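# Move the alphabetically first lettered box into the tote

## Task

Find the box in this office whose top letter is earliest in the alphabet and place it in the tote next to the door so that it lies fully inside, with no part sticking out past the tote's rim. All other boxes must stay on their own desks. The robot must not tip over or finish leaning, or the task fails. The result must hold by itself at the end; anything kept in place only by the robot does not count.

## Robot and tools

ROBOT. A Hello Robot Stretch 3 with a single arm: a two-wheeled base (0.33 m long, 0.34 m wide), a lift on a vertical mast, and a telescoping arm that reaches out to the robot's RIGHT side. The base cannot slide sideways, so to bring the gripper forward or back you drive the base. Turning in place pivots about the point midway between the drive wheels, which lies 0.05 m behind the front edge. With arm retracted and wrist folded, the wrist pokes up to 0.06 m past the right side and a spin sweeps a 0.28 m radius; an unfolded level wrist reaches outside that circle. A loose object may occasionally get nudged by something else.

FRAMES. Base frame: origin on the floor between the drive wheels, x forward, y left, z up. Odometry frame: the base frame where the scene began. hand_pose is reported in the base frame at the point where closed fingertips meet; with all wrist joints at zero its x axis is up, y runs back along the arm toward the mast, z toward the robot's rear. Fingertips are round pads 0.04 m wide.

execute_actions. Argument actions: a list holding exactly one action (or empty, which just reports state and images). An action may have base, joints, or both, plus optional contact_limits; all its motions begin together. base takes one command only: {"translate_m": d} is a relative drive of d metres from the base's last reported position, forward positive, -1 to 1; {"rotate_rad": d} is a relative turn in place, left/counter-clockwise positive, -3.2 to 3.2. joints is an object of absolute joint targets by name (not offsets): lift_m 0 to 1.1 (arm height on mast), arm_m 0 to 0.52 (extension), wrist_yaw_rad -1.345 to 4.42 (0 along the arm, positive toward the front, 3.0 folded over the base), wrist_pitch_rad -1.57 to 0.451 (0 level, negative tips fingers down), wrist_roll_rad -2.911 to 2.911 (0 fingers side by side), gripper_m -0.089 to 0.179 (larger is wider; actual fingertip gap is smaller, by 0.007 near closed and 0.025 fully open; zero gap below 0.007), head_pan_rad -3.953 to 1.73 (0 forward, positive left, -1.57 looks along the arm), head_tilt_rad -1.53 to 0.419 (negative looks down). Done tolerances: lift and arm ±0.004, yaw and roll ±0.02, pitch ±0.05, gripper ±0.004, head ±0.02. contact_limits: {"arm_m": effort percent 1 to 100} stops the arm once its effort hits that level (about -that value when retracting) and caps its holding force until the next action. cameras: list from head_camera, nav_camera, wrist_camera, all; omitted/null/["all"] gives all, [] gives none. Unknown keys or out-of-range numbers reject the whole call with no motion. A joint or base left out may keep pushing toward an earlier target without its status showing it. No action runs past 15 s. If a result reports a stop, the rest of that reply's execute_actions, wait and finished_scene calls are skipped.

wait: seconds 0 to 10; no new command, returns state and images. zoom_image: camera name and region [x0, y0, x1, y1] in pixels from the top-left, at most 504 by 504, on that camera's latest full image. finished_scene: scene number (1 or 2); final, ends the scene after the last command is held and reports success.

RESULTS. base_status and joint_status: how each motion ended. done (for the base this only means the wheels turned the commanded amount, slip included); off_target (stopped short, may still push; for the base something is blocking it); contact_stop, time_out or torque_fault (target dropped, holds where it stopped unless slack or disabled). Arm and lift contact_stop on firm pushes and then go slack until commanded again; a slack lift can sink under load or be pushed up by closing fingers on a surface. Base, wrist and head never contact-stop. Long hard effort disables a wrist servo for 10 s. on_its_own covers uncommanded parts; its held at value is the target, not the position. motor_effort: percent of maximum, positive toward higher values, peak in brackets; readings carry fixed bias plus noise. Positive wheel effort drives forward. lidar_m: 12 distances from the base origin, 30-degree sectors, 1st straight ahead then counter-clockwise (4th left, 7th behind, 10th right), plane 0.17 m high, range 0.15 to 12 m, "-" for nothing; misses glass, thin legs, table tops, and parts hidden by the robot. wrist_depth_mm (45 to 1000) and head_depth_mm (280 to 4000, image sideways): 7x7 median depths from top-left. base_odometry is wheel-based; heading -3.142 to 3.142, left positive; turned_by_wheels and turned_by_imu give turn since last result; base_tilt in degrees, forward and right positive, with up to ~4 degrees fixed bias.

SPEED. Fast base (0.30 m/s, 1.9 rad/s) only when stowed: lift_m under 0.30, arm_m under 0.03, wrist_yaw_rad over 2.54; otherwise 0.10 m/s and 0.63 rad/s.

GRIPPING. Command gripper_m smaller than the object's width to grasp; lower squeezes harder, but the stall guard may ease force and let heavy items slip, so resend a different value to regrip. Release by commanding at least 0.02 above the contact value. Readings and done do not prove a grasp; check images.

AVOID. Fold or unfold the wrist only with lift_m 0.32 to 0.95, wrist_pitch_rad -0.4, roll near 0; after folding, lift may go down to 0.25. With yaw below -0.4 keep pitch at -0.5 or lower. Pushing on something rigid with the gripper above about 0.45 m can tip the robot, more so with raised contact limits or a repeated push. Do not drive while holding or pressing on something fixed. If snagged, reverse the last move in small steps; if tilted, free the gripper and lower lift to about 0.2. Drops, slams and hard pushes are penalised; keep motions short to save robot time. The robot keeps its last command while you think.

Each tool is called after "Call:" in YAML: its name, and indented under it one key for each argument.

## Session

I'll start by observing the current state.

Call:
execute_actions:
  actions: []

Scene clock: 0.00 s.
base_odometry: x=+0.000 y=+0.000 heading=+0.000 (m, m, rad; odometry frame)
turned_by_wheels: +0.000 (rad since the last result)
turned_by_imu: +0.000 (rad since the last result)
base_tilt: forward=+0.9 right=-0.1 (deg)
lidar_m: 0.80 1.67 1.61 1.34 1.00 0.97 1.01 1.40 1.50 1.06 0.79 0.77
head_depth_mm: 720 717 717 715 714 711 712 / 764 763 763 759 759 757 756 / 814 814 812 811 808 808 808 / 875 869 866 865 869 862 861 / 937 932 932 929 929 926 922 / 2058 2173 2166 2209 2248 2248 2177 / 1940 1932 1956 1968 1982 2006 2002
base_status: not commanded
joint_positions: lift_m=+0.441 arm_m=+0.002 wrist_yaw_rad=+3.114 wrist_pitch_rad=-0.480 wrist_roll_rad=+0.020 gripper_m=+0.037 head_pan_rad=-0.019 head_tilt_rad=-0.014
joint_status: not commanded
motor_effort: left_wheel=+0 right_wheel=+0 lift_m=+20 arm_m=+0 wrist_yaw_rad=+1 wrist_pitch_rad=+4 wrist_roll_rad=+1 gripper_m=+1 head_pan_rad=+1 head_tilt_rad=+1 (%)
hand_pose: x=-0.0152 y=+0.0694 z=+0.4402 quat_wxyz=(+0.179, +0.695, +0.157, +0.678) (m; base frame)
wrist_depth_mm: 762 872 - - - - - / 793 944 - - - - - / 817 - - - - - - / 835 934 - 958 951 936 922 / 793 768 779 779 806 796 767 / 665 656 688 664 680 679 670 / 574 570 579 579 575 581 576
pictures: head_camera (sideways: a quarter turn clockwise sets it upright), nav_camera (sideways: a quarter turn counterclockwise sets it upright), wrist_camera
Images, in order (width x height): head_camera 896x504, nav_camera 672x504, wrist_camera 644x364.

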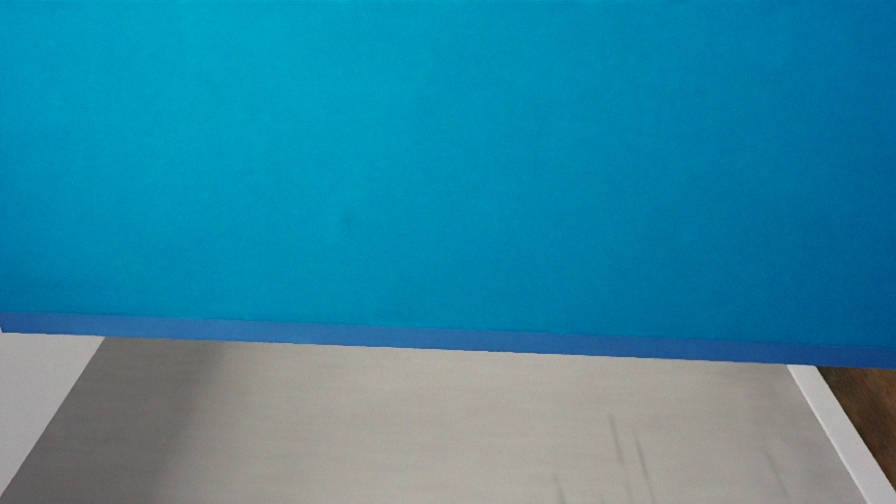

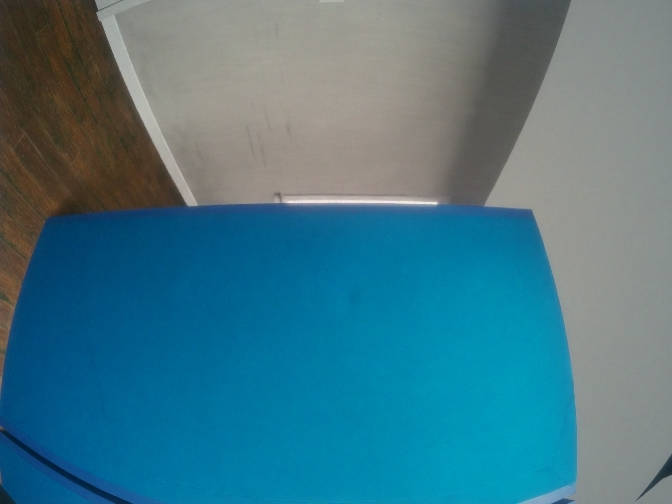

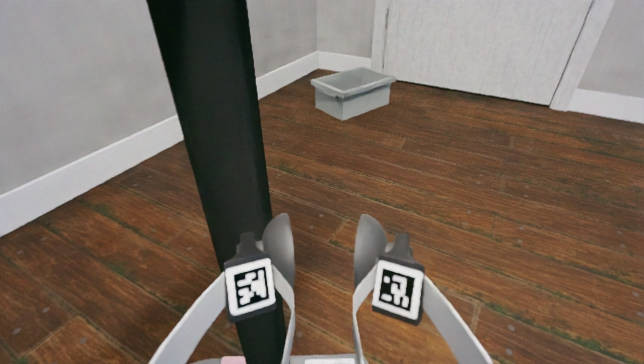

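Call:
execute_actions:
  actions:
    - {"joints": {"head_pan_rad": 1.4, "head_tilt_rad": -0.6}}
  cameras: ["head_camera", "nav_camera"]

Call:
execute_actions:
  actions:
    - {"joints": {"head_pan_rad": -1.6, "head_tilt_rad": -0.4}}
  cameras: ["head_camera", "nav_camera"]

Scene clock: 4.00 s.
base_odometry: x=+0.000 y=+0.000 heading=+0.000 (m, m, rad; odometry frame)
turned_by_wheels: +0.000 (rad since the last result)
turned_by_imu: +0.001 (rad since the last result)
base_tilt: forward=+1.0 right=+0.0 (deg)
lidar_m: 0.80 1.67 1.60 1.34 1.00 0.97 1.01 1.40 1.50 1.06 0.79 0.76
head_depth_mm: 1344 1462 1585 1766 1819 1496 1281 / 1391 1519 1666 1848 1820 1496 1270 / 1448 1591 1739 1951 1766 1488 1283 / 1535 1687 1867 2060 1762 1492 1274 / 1579 1727 1907 2052 1771 1493 1266 / 1419 1517 1633 1789 1775 1488 1265 / 1255 1330 1416 1511 1640 1490 1279
base_status: not commanded
joint_positions: lift_m=+0.441 arm_m=+0.002 wrist_yaw_rad=+3.114 wrist_pitch_rad=-0.480 wrist_roll_rad=+0.020 gripper_m=+0.037 head_pan_rad=+1.393 head_tilt_rad=-0.592
joint_status: all done
motor_effort: left_wheel=+0(0) right_wheel=+0(0) lift_m=+20(20) arm_m=+1(1) wrist_yaw_rad=+1(1) wrist_pitch_rad=+5(4) wrist_roll_rad=+1(1) gripper_m=+0(0) head_pan_rad=+2(35) head_tilt_rad=-4(38) (%)
hand_pose: x=-0.0152 y=+0.0694 z=+0.4402 quat_wxyz=(+0.179, +0.695, +0.157, +0.678) (m; base frame)
wrist_depth_mm: 752 899 - - - - - / 785 941 - - - - - / 809 - - - - - - / 853 941 - 946 954 938 943 / 798 784 786 791 797 778 776 / 662 670 688 673 686 649 666 / 581 580 578 580 570 574 573
pictures: head_camera (sideways: a quarter turn clockwise sets it upright), nav_camera (sideways: a quarter turn counterclockwise sets it upright)
Images, in order (width x height): head_camera 896x504, nav_camera 672x504.

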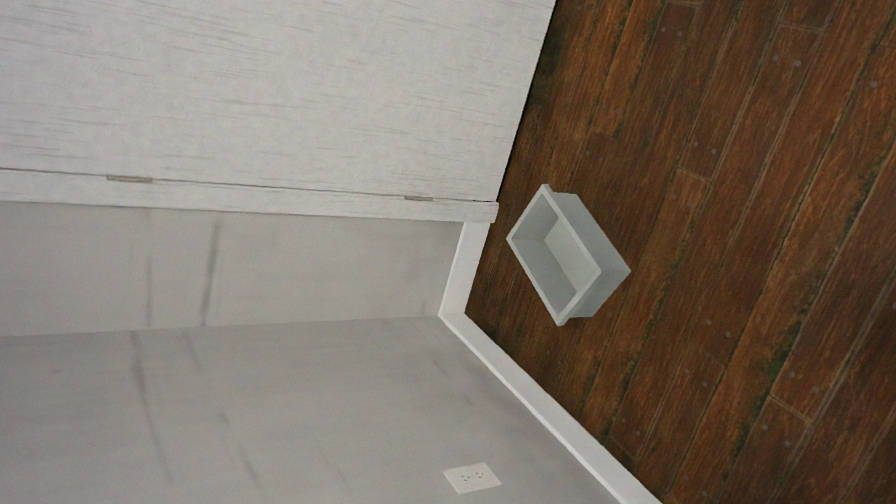

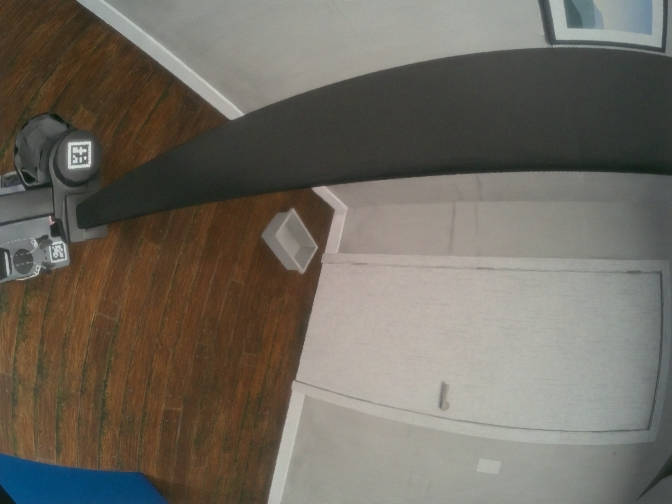

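Scene clock: 5.83 s.
base_odometry: x=+0.000 y=+0.000 heading=+0.000 (m, m, rad; odometry frame)
turned_by_wheels: +0.000 (rad since the last result)
turned_by_imu: +0.000 (rad since the last result)
base_tilt: forward=+1.2 right=-0.2 (deg)
lidar_m: 0.80 1.67 1.60 1.35 1.00 0.97 1.01 1.40 1.50 1.06 0.79 0.77
head_depth_mm: 1853 1967 2116 1699 2233 1782 1449 / 1568 1729 1947 1836 2199 1765 1439 / 1321 1451 1575 1724 1950 1763 1434 / 1155 1236 1335 1462 1593 1692 1438 / 1018 1076 1152 1258 1344 1465 1435 / 912 963 1018 1084 1165 1255 1334 / 825 860 916 965 1025 1098 1182
base_status: not commanded
joint_positions: lift_m=+0.441 arm_m=+0.002 wrist_yaw_rad=+3.114 wrist_pitch_rad=-0.480 wrist_roll_rad=+0.020 gripper_m=+0.037 head_pan_rad=-1.593 head_tilt_rad=-0.409
joint_status: all done
motor_effort: left_wheel=+0(0) right_wheel=+0(0) lift_m=+20(20) arm_m=+0(1) wrist_yaw_rad=+1(1) wrist_pitch_rad=+4(4) wrist_roll_rad=+1(1) gripper_m=+0(0) head_pan_rad=-4(32) head_tilt_rad=+5(21) (%)
hand_pose: x=-0.0152 y=+0.0694 z=+0.4402 quat_wxyz=(+0.179, +0.695, +0.157, +0.678) (m; base frame)
wrist_depth_mm: 742 889 - - - - - / 807 938 - - - - - / 824 - - - - - - / 860 962 - 925 954 947 941 / 783 792 770 776 779 774 791 / 668 673 683 664 683 659 648 / 577 574 573 588 578 574 575
pictures: head_camera (sideways: a quarter turn clockwise sets it upright), nav_camera (sideways: a quarter turn counterclockwise sets it upright)
Images, in order (width x height): head_camera 896x504, nav_camera 672x504.

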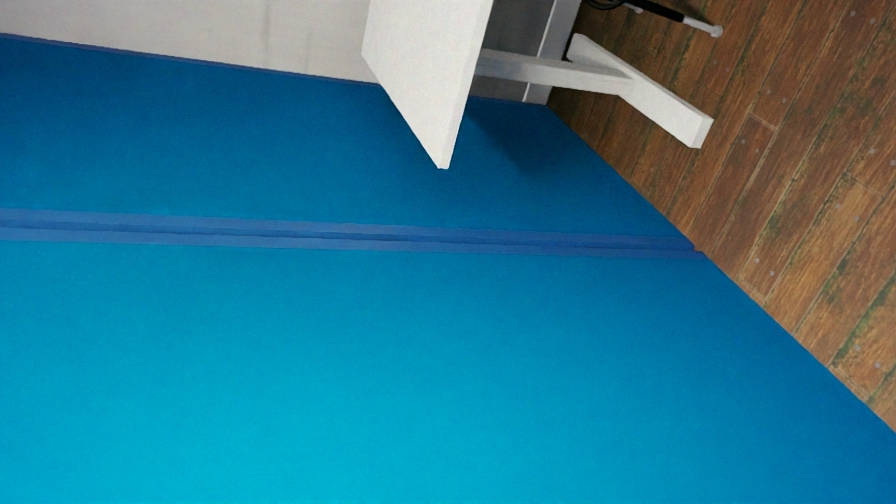

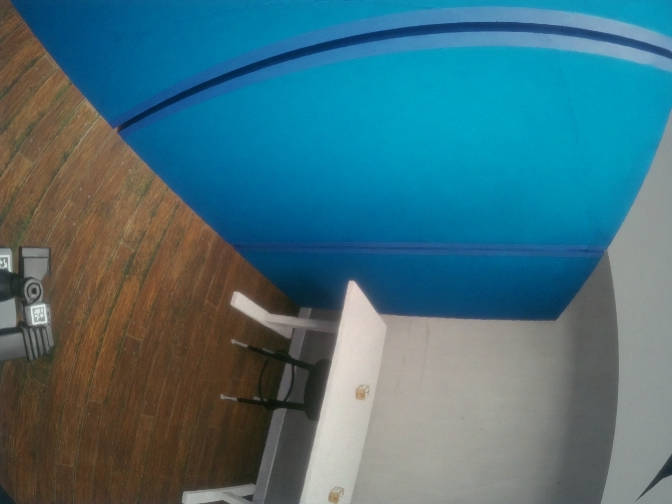

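Call:
execute_actions:
  actions:
    - {"joints": {"head_pan_rad": -2.25, "head_tilt_rad": -0.35}}
  cameras: ["head_camera", "nav_camera"]

Scene clock: 9.63 s.
base_odometry: x=+0.000 y=+0.000 heading=+0.000 (m, m, rad; odometry frame)
turned_by_wheels: +0.000 (rad since the last result)
turned_by_imu: +0.001 (rad since the last result)
base_tilt: forward=+0.7 right=-0.1 (deg)
lidar_m: 0.80 1.67 1.60 1.34 1.00 0.97 1.01 1.40 1.50 1.06 0.79 0.77
head_depth_mm: 1882 2012 2145 1688 2260 1899 1534 / 1868 1999 2126 1681 2377 1885 1509 / 1883 1991 2115 1686 2368 1887 1511 / 1861 1965 2122 1652 2376 1810 1493 / 1856 1963 2072 1648 2270 1860 1487 / 1837 1923 2073 1637 2150 1872 1502 / 1820 1925 2080 1613 2179 1857 1493
base_status: not commanded
joint_positions: lift_m=+0.441 arm_m=+0.002 wrist_yaw_rad=+3.114 wrist_pitch_rad=-0.480 wrist_roll_rad=+0.020 gripper_m=+0.037 head_pan_rad=-2.243 head_tilt_rad=-0.360
joint_status: all done
motor_effort: left_wheel=+0(0) right_wheel=+0(0) lift_m=+20(20) arm_m=+1(1) wrist_yaw_rad=+1(1) wrist_pitch_rad=+5(5) wrist_roll_rad=+1(1) gripper_m=+0(1) head_pan_rad=-2(27) head_tilt_rad=+5(12) (%)
hand_pose: x=-0.0152 y=+0.0694 z=+0.4402 quat_wxyz=(+0.179, +0.695, +0.157, +0.678) (m; base frame)
wrist_depth_mm: 767 884 - - - - - / 794 957 - - - - - / 820 - - - - - - / 857 950 - 947 934 963 940 / 769 790 796 781 787 781 774 / 665 661 684 659 670 659 655 / 575 584 574 593 579 581 577
pictures: head_camera (sideways: a quarter turn clockwise sets it upright), nav_camera (sideways: a quarter turn counterclockwise sets it upright)
Images, in order (width x height): head_camera 896x504, nav_camera 672x504.

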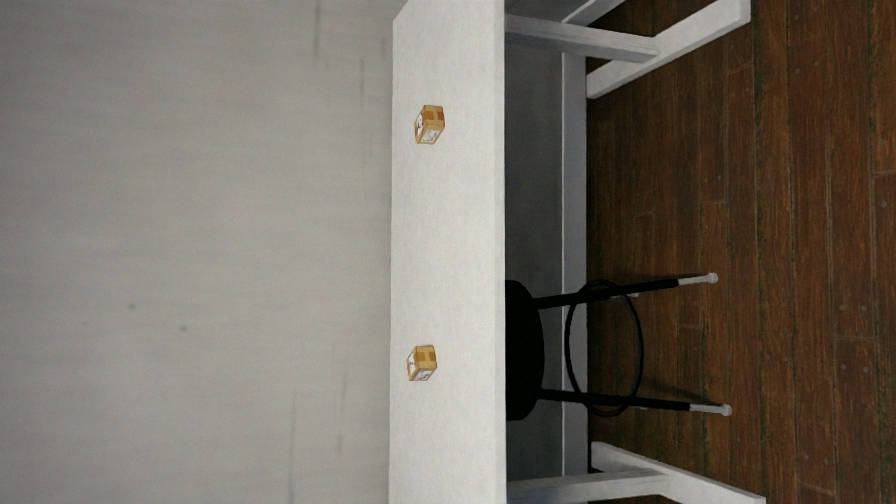

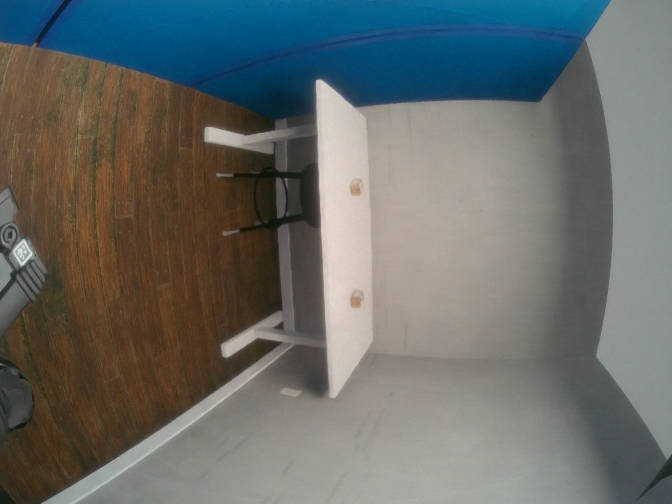

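Call:
zoom_image:
  camera: "head_camera"
  region: [395, 90, 465, 160]

Call:
zoom_image:
  camera: "head_camera"
  region: [390, 330, 460, 400]

Region (395, 90, 465, 160) of head_camera's 896x504 image, scaled by 7.200, with more detail than that image has.

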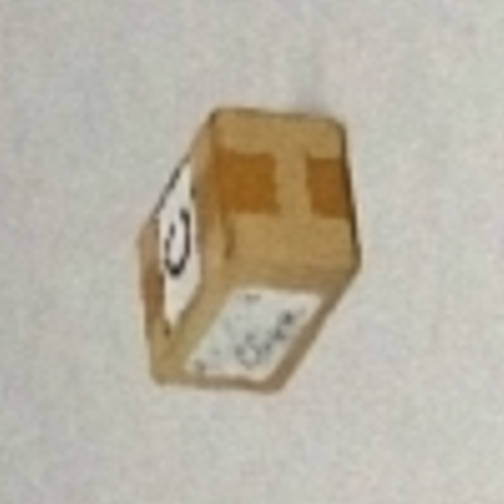

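Region (390, 330, 460, 400) of head_camera's 896x504 image, scaled by 7.200, with more detail than that image has.

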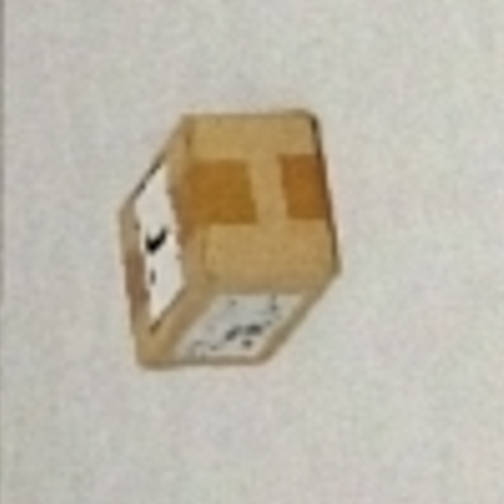

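Call:
execute_actions:
  actions:
    - {"base": {"rotate_rad": 0.56}, "joints": {"lift_m": 0.25, "head_pan_rad": 0.0, "head_tilt_rad": -0.8}}
  cameras: ["head_camera", "nav_camera"]

Scene clock: 28.23 s.
base_odometry: x=+0.000 y=+0.000 heading=+0.560 (m, m, rad; odometry frame)
turned_by_wheels: +0.560 (rad since the last result)
turned_by_imu: +0.561 (rad since the last result)
base_tilt: forward=+1.1 right=+0.1 (deg)
lidar_m: 1.66 1.60 1.30 0.99 0.98 1.02 1.46 1.50 1.03 0.78 0.77 0.80
head_depth_mm: 1778 2046 2236 1813 1442 1322 1172 / 1707 1972 2130 1811 1545 1326 1172 / 1634 1868 2087 1793 1518 1319 1172 / 1571 1778 2033 1817 1519 1309 1165 / 1502 1707 1937 1793 1528 1318 1165 / 1461 1630 1852 1795 1527 1325 1167 / 1394 1545 1758 1807 1516 1338 1168
base_status: done
joint_positions: lift_m=+0.250 arm_m=+0.002 wrist_yaw_rad=+3.114 wrist_pitch_rad=-0.480 wrist_roll_rad=+0.020 gripper_m=+0.037 head_pan_rad=-0.007 head_tilt_rad=-0.790
joint_status: all done
motor_effort: left_wheel=-2(5) right_wheel=+2(5) lift_m=+16(17) arm_m=+1(1) wrist_yaw_rad=+1(0) wrist_pitch_rad=+5(5) wrist_roll_rad=+1(1) gripper_m=+0(0) head_pan_rad=+2(33) head_tilt_rad=-6(36) (%)
hand_pose: x=-0.0152 y=+0.0693 z=+0.2492 quat_wxyz=(+0.180, +0.695, +0.157, +0.678) (m; base frame)
wrist_depth_mm: 711 766 943 - - - - / 750 835 - - - - - / 763 790 - 837 812 800 803 / 636 644 - 631 640 618 638 / 519 522 - 537 534 521 521 / 457 - - - 452 445 446 / - - - - 375 386 387
pictures: head_camera (sideways: a quarter turn clockwise sets it upright), nav_camera (sideways: a quarter turn counterclockwise sets it upright)
Images, in order (width x height): head_camera 896x504, nav_camera 672x504.

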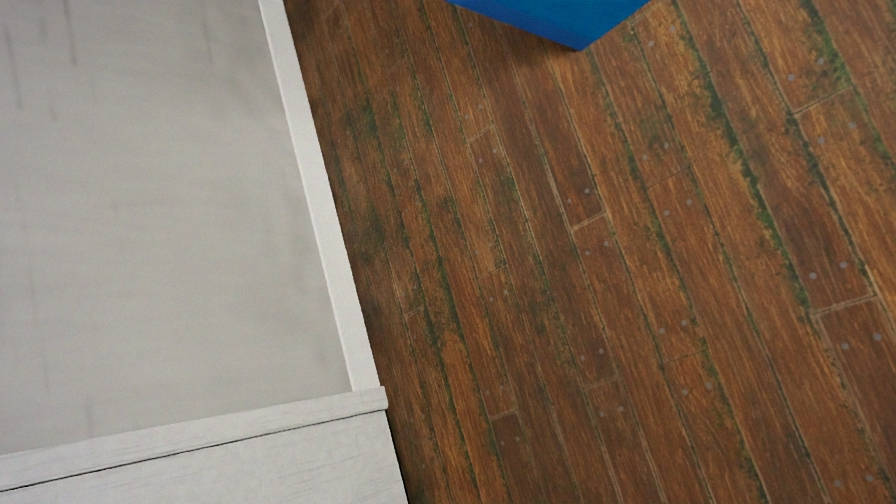

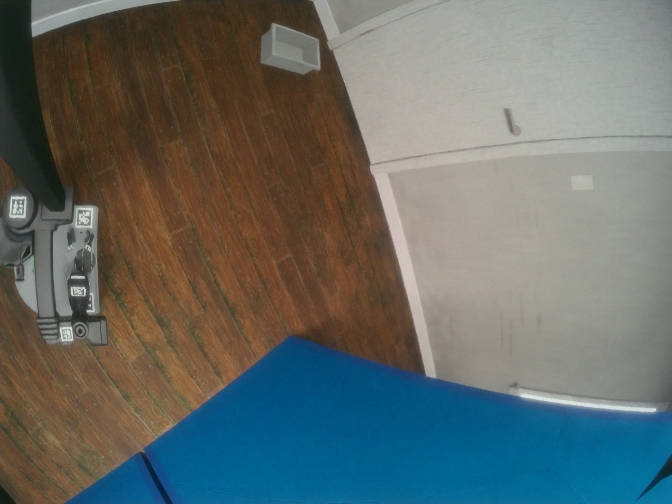

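Call:
execute_actions:
  actions:
    - {"base": {"translate_m": 1.0}, "joints": {"head_pan_rad": -1.2, "head_tilt_rad": -0.5}}
  cameras: ["head_camera", "nav_camera"]

Scene clock: 35.77 s.
base_odometry: x=+0.847 y=+0.531 heading=+0.560 (m, m, rad; odometry frame)
turned_by_wheels: +0.000 (rad since the last result)
turned_by_imu: +0.000 (rad since the last result)
base_tilt: forward=+1.0 right=+0.0 (deg)
lidar_m: 0.76 0.73 0.74 1.08 1.43 1.49 2.13 1.03 0.43 0.39 2.40 1.00
head_depth_mm: 2863 666 660 655 655 651 652 / 2876 3092 3362 2585 1818 940 936 / 2905 3055 3301 2670 2007 1617 1336 / 2892 3038 3311 2672 1993 1598 1338 / 2862 3162 3376 2654 2006 1589 1344 / 2929 3077 3294 2616 2005 1602 1331 / 2555 2521 2538 2417 1981 1599 1340
base_status: done
joint_positions: lift_m=+0.250 arm_m=+0.002 wrist_yaw_rad=+3.114 wrist_pitch_rad=-0.480 wrist_roll_rad=+0.020 gripper_m=+0.037 head_pan_rad=-1.193 head_tilt_rad=-0.507
joint_status: all done
motor_effort: left_wheel=-2(5) right_wheel=+3(9) lift_m=+16(17) arm_m=+1(0) wrist_yaw_rad=+1(1) wrist_pitch_rad=+5(4) wrist_roll_rad=+1(1) gripper_m=+1(0) head_pan_rad=-3(32) head_tilt_rad=+3(27) (%)
hand_pose: x=-0.0152 y=+0.0693 z=+0.2491 quat_wxyz=(+0.180, +0.695, +0.157, +0.678) (m; base frame)
wrist_depth_mm: - - - - 954 729 589 / - - - - - 760 615 / 798 822 - 799 806 768 625 / 627 642 - 634 636 625 610 / 525 521 - 547 544 522 523 / 461 - - - 455 442 443 / - - - - 376 383 384
pictures: head_camera (sideways: a quarter turn clockwise sets it upright), nav_camera (sideways: a quarter turn counterclockwise sets it upright)
Images, in order (width x height): head_camera 896x504, nav_camera 672x504.

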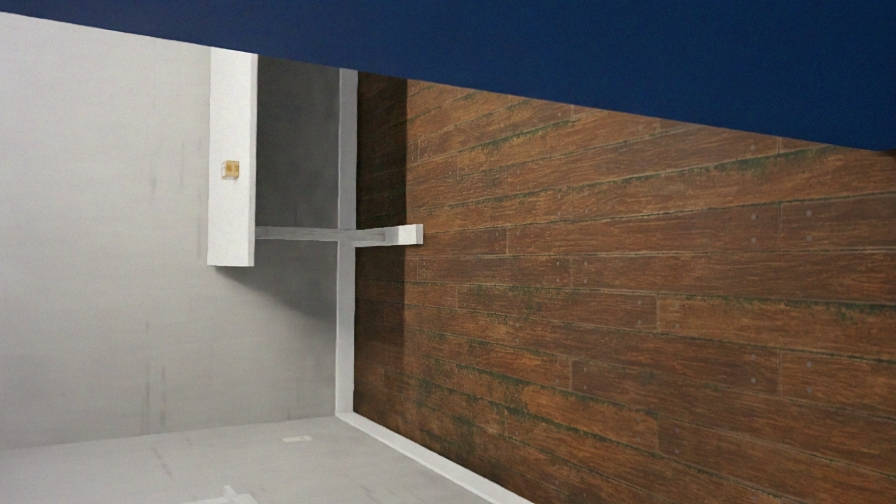

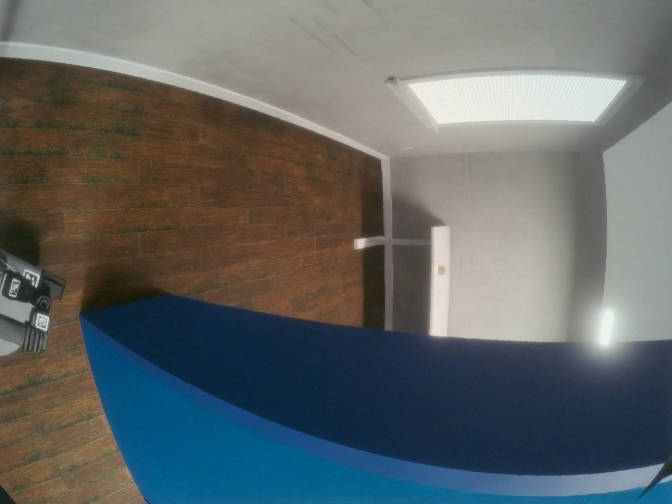

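Call:
execute_actions:
  actions:
    - {"base": {"translate_m": 0.27}}
  cameras: []

Call:
execute_actions:
  actions:
    - {"base": {"rotate_rad": -1.18}, "joints": {"head_pan_rad": -0.3, "head_tilt_rad": -0.8}}
  cameras: ["head_camera", "nav_camera"]

Scene clock: 42.10 s.
base_odometry: x=+1.076 y=+0.674 heading=+0.560 (m, m, rad; odometry frame)
turned_by_wheels: +0.000 (rad since the last result)
turned_by_imu: +0.000 (rad since the last result)
base_tilt: forward=+1.0 right=-0.2 (deg)
lidar_m: 0.51 0.50 0.53 0.72 1.55 1.62 2.30 0.64 0.50 0.69 1.62 0.68
head_depth_mm: 2770 2986 3276 2712 2027 1607 1342 / 2774 2973 3337 2640 2005 1618 1349 / 2756 2948 3267 2705 1993 1603 1349 / 2786 2998 3243 2651 2001 1602 1341 / 2790 2993 3307 2646 1995 1602 1337 / 2647 2659 2696 2443 1988 1589 1340 / 1704 1715 1733 1749 1755 1558 1335
base_status: done
joint_positions: lift_m=+0.250 arm_m=+0.002 wrist_yaw_rad=+3.114 wrist_pitch_rad=-0.480 wrist_roll_rad=+0.020 gripper_m=+0.037 head_pan_rad=-1.193 head_tilt_rad=-0.507
joint_status: not commanded
motor_effort: left_wheel=-1(7) right_wheel=+2(8) lift_m=+16(16) arm_m=+0(1) wrist_yaw_rad=+1(1) wrist_pitch_rad=+4(5) wrist_roll_rad=+1(1) gripper_m=+0(0) head_pan_rad=-2(2) head_tilt_rad=+3(3) (%)
hand_pose: x=-0.0152 y=+0.0693 z=+0.2491 quat_wxyz=(+0.180, +0.695, +0.157, +0.678) (m; base frame)
wrist_depth_mm: - - - 954 652 498 420 / - - - - 704 523 428 / 806 811 - 805 735 562 449 / 643 640 - 634 638 586 468 / 526 521 - 537 536 523 474 / 460 - - - 458 441 440 / - - - - 375 384 384
pictures: none
No camera images: the call's "cameras" was empty. Leave "cameras" out to get every camera's image.

Scene clock: 44.03 s.
base_odometry: x=+1.076 y=+0.674 heading=-0.620 (m, m, rad; odometry frame)
turned_by_wheels: -1.180 (rad since the last result)
turned_by_imu: -1.176 (rad since the last result)
base_tilt: forward=+1.2 right=+0.0 (deg)
lidar_m: 2.61 0.77 0.53 0.50 0.51 0.64 1.53 1.57 2.04 1.03 0.50 0.61
head_depth_mm: 3376 2688 813 869 936 1031 1117 / 3172 2834 2210 1799 1220 1277 1171 / 3096 2849 2212 1809 1521 1329 1165 / 2983 2852 2238 1813 1531 1316 1169 / 2936 2883 2206 1797 1510 1317 1170 / 2824 2745 2195 1803 1523 1318 1166 / 2806 2833 2203 1807 1521 1320 1176
base_status: done
joint_positions: lift_m=+0.250 arm_m=+0.002 wrist_yaw_rad=+3.114 wrist_pitch_rad=-0.480 wrist_roll_rad=+0.020 gripper_m=+0.037 head_pan_rad=-0.307 head_tilt_rad=-0.790
joint_status: all done
motor_effort: left_wheel=+2(11) right_wheel=-1(6) lift_m=+16(17) arm_m=+1(0) wrist_yaw_rad=+1(1) wrist_pitch_rad=+5(5) wrist_roll_rad=+1(1) gripper_m=+0(0) head_pan_rad=+3(31) head_tilt_rad=-5(26) (%)
hand_pose: x=-0.0152 y=+0.0693 z=+0.2491 quat_wxyz=(+0.180, +0.695, +0.157, +0.678) (m; base frame)
wrist_depth_mm: 440 464 484 486 514 517 536 / 475 499 - 537 556 560 588 / 519 546 - 590 602 633 641 / 568 589 - 610 624 635 633 / 522 524 - 539 533 520 521 / 460 - - - 463 445 439 / - - - - 374 388 383
pictures: head_camera (sideways: a quarter turn clockwise sets it upright), nav_camera (sideways: a quarter turn counterclockwise sets it upright)
Images, in order (width x height): head_camera 896x504, nav_camera 672x504.

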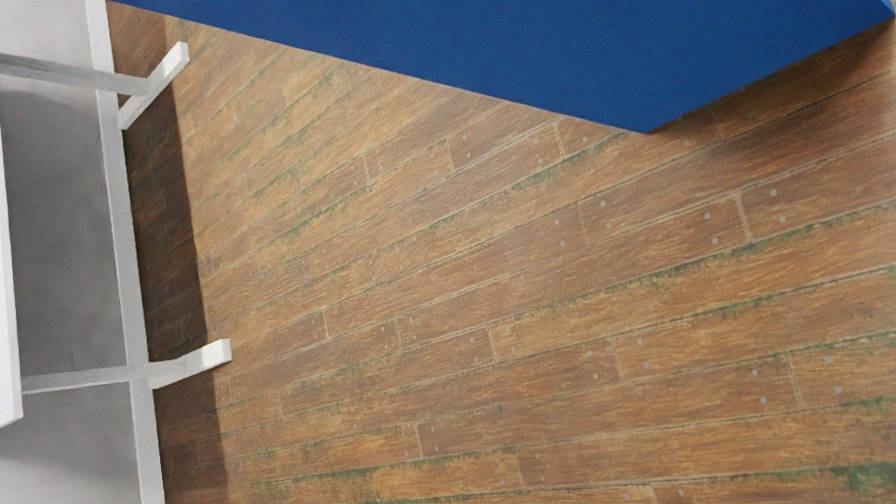

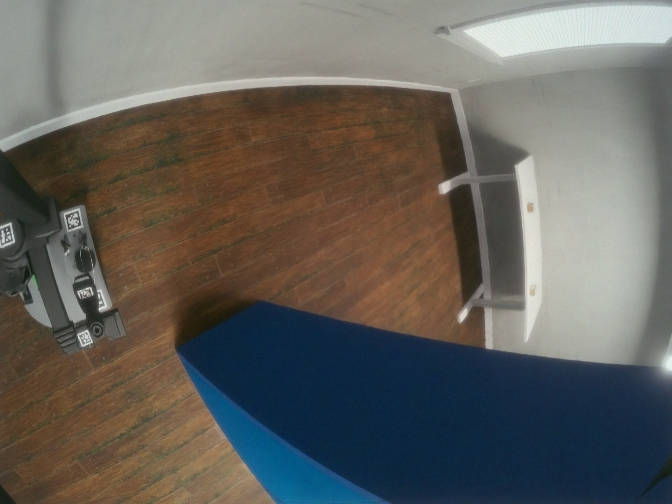

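Call:
execute_actions:
  actions:
    - {"base": {"translate_m": 1.0}, "joints": {"head_pan_rad": -1.2, "head_tilt_rad": -0.45}}
  cameras: ["head_camera", "nav_camera"]

Scene clock: 50.70 s.
base_odometry: x=+1.890 y=+0.093 heading=-0.620 (m, m, rad; odometry frame)
turned_by_wheels: +0.000 (rad since the last result)
turned_by_imu: +0.000 (rad since the last result)
base_tilt: forward=+0.9 right=-0.2 (deg)
lidar_m: 1.80 0.87 0.60 0.57 0.58 0.76 1.71 0.60 0.52 1.32 2.97 2.34
head_depth_mm: 2680 2793 3111 2957 2152 1700 1407 / 2747 2911 3189 2950 2160 1691 1392 / 2884 2969 3311 2949 2145 1687 1374 / 3021 3066 3400 2883 2112 1677 1393 / 3098 3323 3565 2975 2100 1669 1385 / 3223 3415 3788 2900 2116 1685 1379 / 3107 3245 3393 2907 2108 1658 1378
base_status: done
joint_positions: lift_m=+0.250 arm_m=+0.002 wrist_yaw_rad=+3.114 wrist_pitch_rad=-0.481 wrist_roll_rad=+0.020 gripper_m=+0.037 head_pan_rad=-1.193 head_tilt_rad=-0.458
joint_status: all done
motor_effort: left_wheel=+2(10) right_wheel=-2(5) lift_m=+17(17) arm_m=+0(0) wrist_yaw_rad=+1(1) wrist_pitch_rad=+5(5) wrist_roll_rad=+1(1) gripper_m=+0(1) head_pan_rad=-2(33) head_tilt_rad=+4(27) (%)
hand_pose: x=-0.0152 y=+0.0693 z=+0.2491 quat_wxyz=(+0.180, +0.695, +0.157, +0.678) (m; base frame)
wrist_depth_mm: 509 520 545 561 569 575 602 / 556 569 - 601 608 645 661 / 602 623 - 657 672 695 716 / 628 627 - 644 639 633 633 / 528 522 - 543 535 526 515 / 462 - - - 457 451 438 / - - - - 376 385 387
pictures: head_camera (sideways: a quarter turn clockwise sets it upright), nav_camera (sideways: a quarter turn counterclockwise sets it upright)
Images, in order (width x height): head_camera 896x504, nav_camera 672x504.

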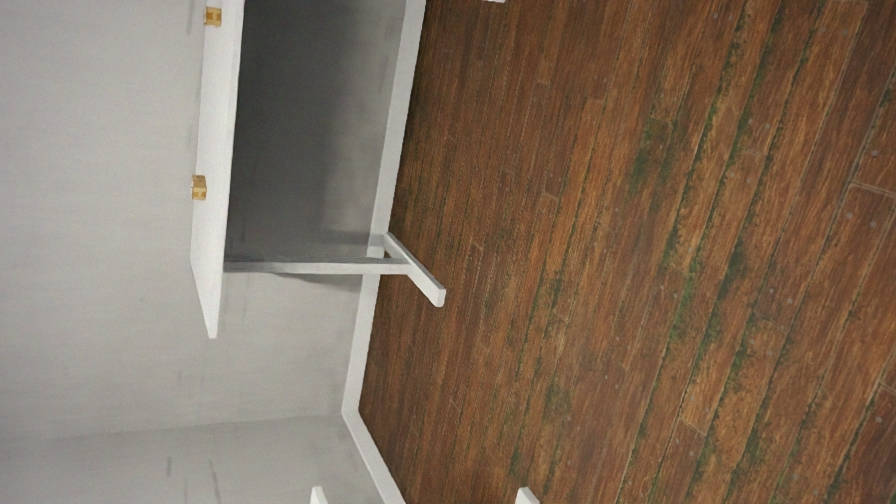

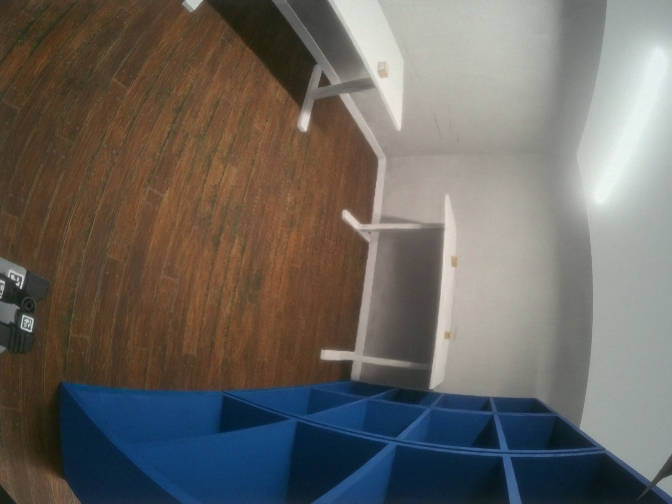

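Call:
execute_actions:
  actions:
    - {"joints": {"head_pan_rad": -0.45, "head_tilt_rad": -0.35}}
  cameras: ["head_camera"]

Scene clock: 53.83 s.
base_odometry: x=+1.890 y=+0.093 heading=-0.620 (m, m, rad; odometry frame)
turned_by_wheels: +0.000 (rad since the last result)
turned_by_imu: +0.000 (rad since the last result)
base_tilt: forward=+0.8 right=-0.2 (deg)
lidar_m: 1.80 0.87 0.60 0.57 0.58 0.76 1.71 0.60 0.52 1.31 2.97 2.34
head_depth_mm: 2495 2624 2882 3108 2530 1895 1513 / 2357 2534 2662 2406 2471 1895 1517 / 2276 2386 2589 2748 2488 1867 1506 / 2160 2298 2422 2096 2496 1843 1491 / 2056 2184 2276 2044 2475 1851 1501 / 2008 2093 2207 1865 2432 1836 1488 / 1896 1986 2132 1741 2233 1823 1489
base_status: not commanded
joint_positions: lift_m=+0.250 arm_m=+0.002 wrist_yaw_rad=+3.114 wrist_pitch_rad=-0.481 wrist_roll_rad=+0.020 gripper_m=+0.037 head_pan_rad=-0.457 head_tilt_rad=-0.360
joint_status: all done
motor_effort: left_wheel=+2(3) right_wheel=-2(2) lift_m=+16(17) arm_m=+0(1) wrist_yaw_rad=+1(1) wrist_pitch_rad=+5(5) wrist_roll_rad=+1(1) gripper_m=+0(0) head_pan_rad=+2(29) head_tilt_rad=+4(16) (%)
hand_pose: x=-0.0152 y=+0.0693 z=+0.2491 quat_wxyz=(+0.180, +0.695, +0.157, +0.678) (m; base frame)
wrist_depth_mm: 508 523 539 552 562 580 603 / 556 573 - 599 621 634 667 / 597 618 - 658 657 698 709 / 628 624 - 632 640 631 626 / 522 524 - 537 528 519 521 / 459 - - - 454 445 445 / - - - - 376 384 382
pictures: head_camera (sideways: a quarter turn clockwise sets it upright)
Images, in order (width x height): head_camera 896x504.

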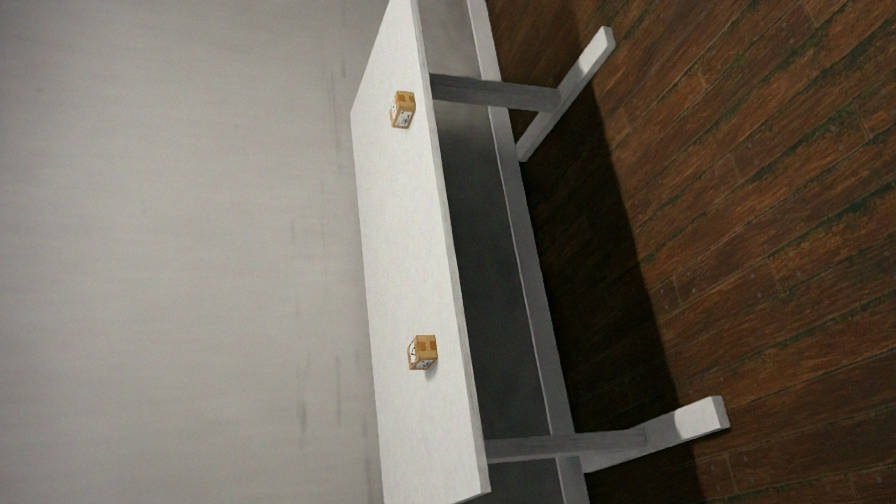

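Call:
zoom_image:
  camera: "head_camera"
  region: [395, 325, 450, 380]

Call:
zoom_image:
  camera: "head_camera"
  region: [375, 82, 430, 137]

Region (395, 325, 450, 380) of head_camera's 896x504 image, scaled by 9.164, with more detail than that image has.

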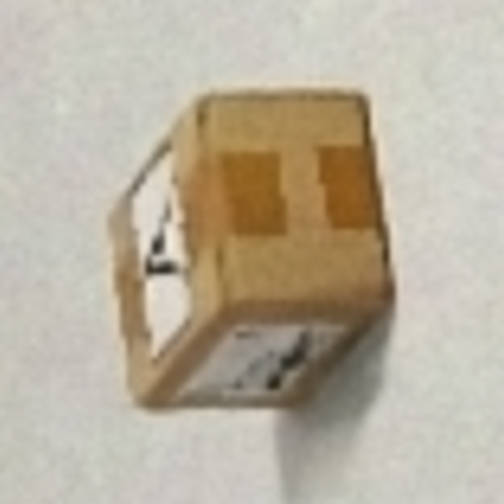

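Region (375, 82, 430, 137) of head_camera's 896x504 image, scaled by 9.164, with more detail than that image has.

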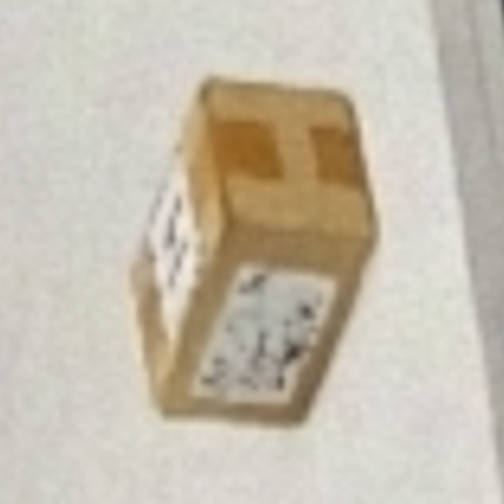

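Call:
execute_actions:
  actions:
    - {"base": {"rotate_rad": -0.47}, "joints": {"head_pan_rad": 0.2, "head_tilt_rad": -0.6}}
  cameras: []

Call:
execute_actions:
  actions:
    - {"base": {"translate_m": 1.0}, "joints": {"head_pan_rad": 0.35, "head_tilt_rad": -0.7}}
  cameras: ["head_camera", "nav_camera"]

Scene clock: 78.33 s.
base_odometry: x=+1.890 y=+0.093 heading=-1.090 (m, m, rad; odometry frame)
turned_by_wheels: -0.470 (rad since the last result)
turned_by_imu: -0.468 (rad since the last result)
base_tilt: forward=+0.9 right=-0.1 (deg)
lidar_m: 2.33 1.80 0.81 0.59 0.57 0.59 0.80 2.05 0.56 0.52 1.31 2.97
head_depth_mm: 2155 2271 2663 2328 1819 1501 1274 / 2099 2229 2592 2312 1802 1492 1269 / 2039 2148 2517 2303 1822 1497 1269 / 2003 2092 2420 2311 1814 1498 1275 / 1930 2043 1917 2152 1829 1489 1270 / 1883 2058 2294 2301 1805 1480 1266 / 1862 2021 2243 2284 1810 1475 1261
base_status: done
joint_positions: lift_m=+0.250 arm_m=+0.002 wrist_yaw_rad=+3.114 wrist_pitch_rad=-0.481 wrist_roll_rad=+0.020 gripper_m=+0.037 head_pan_rad=+0.193 head_tilt_rad=-0.593
joint_status: all done
motor_effort: left_wheel=+2(8) right_wheel=-1(7) lift_m=+17(16) arm_m=+0(0) wrist_yaw_rad=+1(1) wrist_pitch_rad=+4(5) wrist_roll_rad=+1(1) gripper_m=+0(1) head_pan_rad=+2(25) head_tilt_rad=-4(25) (%)
hand_pose: x=-0.0152 y=+0.0693 z=+0.2491 quat_wxyz=(+0.180, +0.695, +0.157, +0.678) (m; base frame)
wrist_depth_mm: 429 469 580 629 760 952 - / 458 513 - 685 819 - - / 485 539 - 746 827 821 791 / 515 589 - 633 634 627 630 / 510 526 - 544 531 526 524 / 459 - - - 460 446 449 / - - - - 375 384 387
pictures: none
No camera images: the call's "cameras" was empty. Leave "cameras" out to get every camera's image.

Scene clock: 83.27 s.
base_odometry: x=+2.353 y=-0.793 heading=-1.090 (m, m, rad; odometry frame)
turned_by_wheels: +0.000 (rad since the last result)
turned_by_imu: -0.001 (rad since the last result)
base_tilt: forward=+1.1 right=-0.2 (deg)
lidar_m: 1.44 0.94 1.42 1.12 1.08 1.11 1.51 1.19 1.41 2.09 2.25 1.38
head_depth_mm: 1237 1370 1152 894 1608 1402 1211 / 1214 1367 1149 892 1612 1390 1212 / 1201 1344 1144 895 1575 1389 1205 / 1194 1322 1144 884 1560 1399 1214 / 1182 1317 1141 861 1566 1380 1205 / 1173 1310 1146 889 1376 1361 1214 / 1157 1291 1140 888 1528 1402 1202
base_status: done
joint_positions: lift_m=+0.250 arm_m=+0.002 wrist_yaw_rad=+3.114 wrist_pitch_rad=-0.481 wrist_roll_rad=+0.020 gripper_m=+0.037 head_pan_rad=+0.343 head_tilt_rad=-0.692
joint_status: all done
motor_effort: left_wheel=+2(10) right_wheel=-2(5) lift_m=+16(16) arm_m=+1(0) wrist_yaw_rad=+1(1) wrist_pitch_rad=+5(5) wrist_roll_rad=+1(1) gripper_m=-1(0) head_pan_rad=+2(14) head_tilt_rad=-4(17) (%)
hand_pose: x=-0.0152 y=+0.0693 z=+0.2491 quat_wxyz=(+0.180, +0.695, +0.157, +0.678) (m; base frame)
wrist_depth_mm: 794 874 - - - - - / 824 914 - - - - - / 817 811 - 801 806 820 729 / 631 639 - 636 639 632 629 / 520 521 - 544 534 523 521 / 460 - - - 457 442 440 / - - - - 381 385 384
pictures: head_camera (sideways: a quarter turn clockwise sets it upright), nav_camera (sideways: a quarter turn counterclockwise sets it upright)
Images, in order (width x height): head_camera 896x504, nav_camera 672x504.

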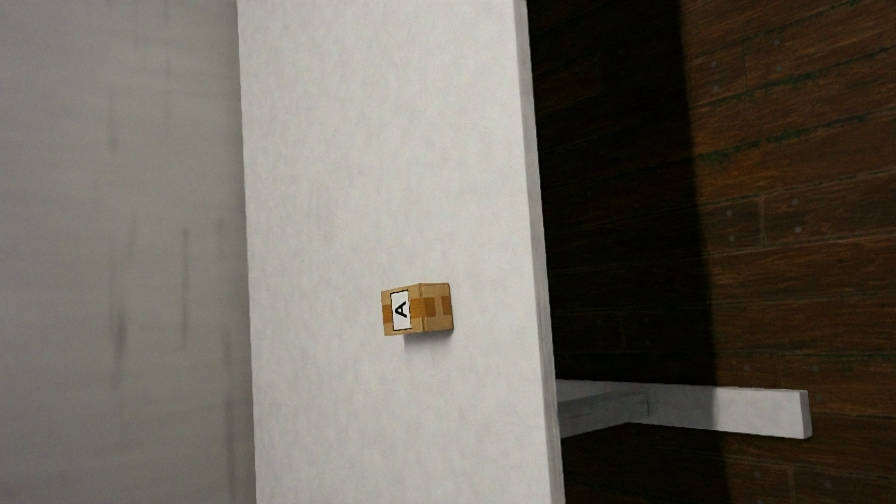

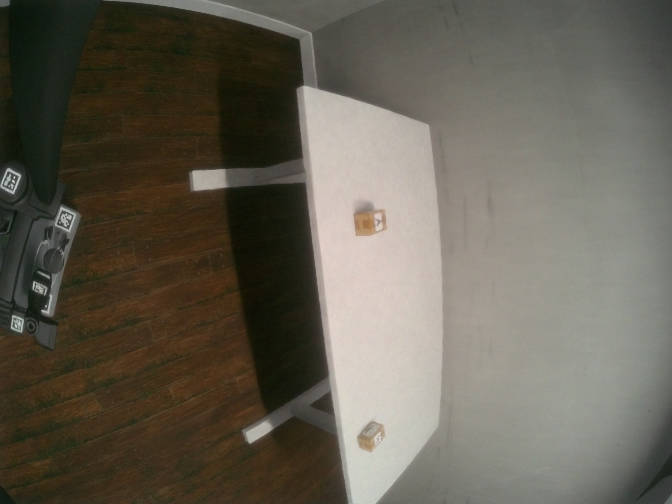

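Call:
execute_actions:
  actions:
    - {"base": {"translate_m": 0.2}, "joints": {"lift_m": 0.5}}
  cameras: []

Call:
execute_actions:
  actions:
    - {"base": {"rotate_rad": 2.125}, "joints": {"lift_m": 0.93, "wrist_pitch_rad": -0.4, "wrist_roll_rad": 0.0, "head_pan_rad": -1.57, "head_tilt_rad": -0.8}}
  cameras: ["head_camera", "nav_camera"]

Scene clock: 110.20 s.
base_odometry: x=+2.445 y=-0.971 heading=-1.090 (m, m, rad; odometry frame)
turned_by_wheels: +0.000 (rad since the last result)
turned_by_imu: +0.001 (rad since the last result)
base_tilt: forward=+0.9 right=-0.1 (deg)
lidar_m: 1.26 1.21 0.80 1.23 1.19 1.22 1.65 1.37 1.51 2.10 2.13 1.19
head_depth_mm: 1078 1202 1150 897 730 1372 1202 / 1062 1186 1149 890 731 1374 1221 / 1055 1181 1144 890 728 1341 1217 / 1039 1160 1143 891 727 1349 1210 / 1029 1144 1143 893 724 1307 1203 / 1017 1134 1143 888 717 1305 1216 / 1010 1113 1139 890 725 1244 1179
base_status: done
joint_positions: lift_m=+0.500 arm_m=+0.002 wrist_yaw_rad=+3.114 wrist_pitch_rad=-0.481 wrist_roll_rad=+0.020 gripper_m=+0.037 head_pan_rad=+0.343 head_tilt_rad=-0.692
joint_status: all done
motor_effort: left_wheel=+2(9) right_wheel=-2(6) lift_m=+23(25) arm_m=+0(1) wrist_yaw_rad=+1(1) wrist_pitch_rad=+5(5) wrist_roll_rad=+1(1) gripper_m=+0(0) head_pan_rad=+3(3) head_tilt_rad=-3(4) (%)
hand_pose: x=-0.0152 y=+0.0692 z=+0.4986 quat_wxyz=(+0.180, +0.695, +0.157, +0.678) (m; base frame)
wrist_depth_mm: 867 953 - - - - 661 / 916 - - - - - 941 / - - - - - - - / - - - - - 963 - / 869 863 859 852 854 836 838 / 726 737 768 726 754 734 731 / 644 636 613 649 631 633 632
pictures: none
No camera images: the call's "cameras" was empty. Leave "cameras" out to get every camera's image.

Scene clock: 114.93 s.
base_odometry: x=+2.445 y=-0.971 heading=+1.035 (m, m, rad; odometry frame)
turned_by_wheels: +2.125 (rad since the last result)
turned_by_imu: +2.125 (rad since the last result)
base_tilt: forward=+0.9 right=-0.2 (deg)
lidar_m: 1.18 1.22 1.68 1.37 1.88 2.11 2.14 1.19 1.25 1.21 0.80 1.22
head_depth_mm: 1041 1162 972 819 - - 1170 / 1054 1158 969 799 - - 1186 / 1065 1155 971 791 - - - / 1069 1167 972 752 - - 1186 / 1074 1182 970 774 - - 1172 / 1083 1185 971 792 718 1306 1165 / 1101 1228 970 794 716 1324 1173
base_status: done
joint_positions: lift_m=+0.930 arm_m=+0.002 wrist_yaw_rad=+3.114 wrist_pitch_rad=-0.419 wrist_roll_rad=+0.005 gripper_m=+0.037 head_pan_rad=-1.563 head_tilt_rad=-0.790
joint_status: all done
motor_effort: left_wheel=-2(6) right_wheel=+3(6) lift_m=+23(23) arm_m=+1(0) wrist_yaw_rad=+1(0) wrist_pitch_rad=+6(5) wrist_roll_rad=-2(3) gripper_m=+0(0) head_pan_rad=-1(34) head_tilt_rad=-5(20) (%)
hand_pose: x=-0.0150 y=+0.0774 z=+0.9421 quat_wxyz=(+0.157, +0.695, +0.137, +0.688) (m; base frame)
wrist_depth_mm: - - - - - - - / - - - - - - - / - - - - - - - / - - - - - - - / - - - - - - - / - - - - - - - / - - - - - - -
pictures: head_camera (sideways: a quarter turn clockwise sets it upright), nav_camera (sideways: a quarter turn counterclockwise sets it upright)
Images, in order (width x height): head_camera 896x504, nav_camera 672x504.

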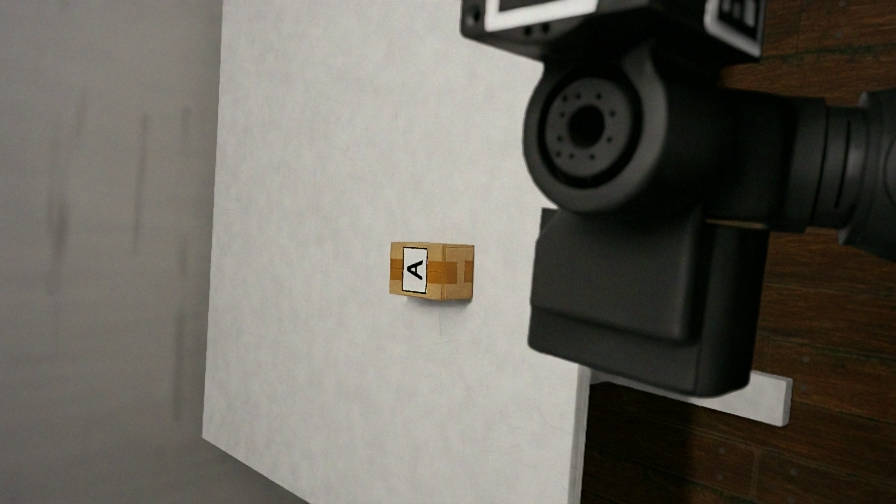

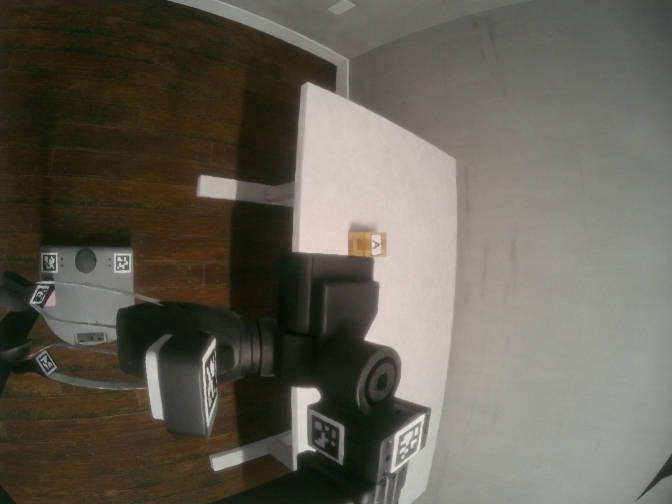

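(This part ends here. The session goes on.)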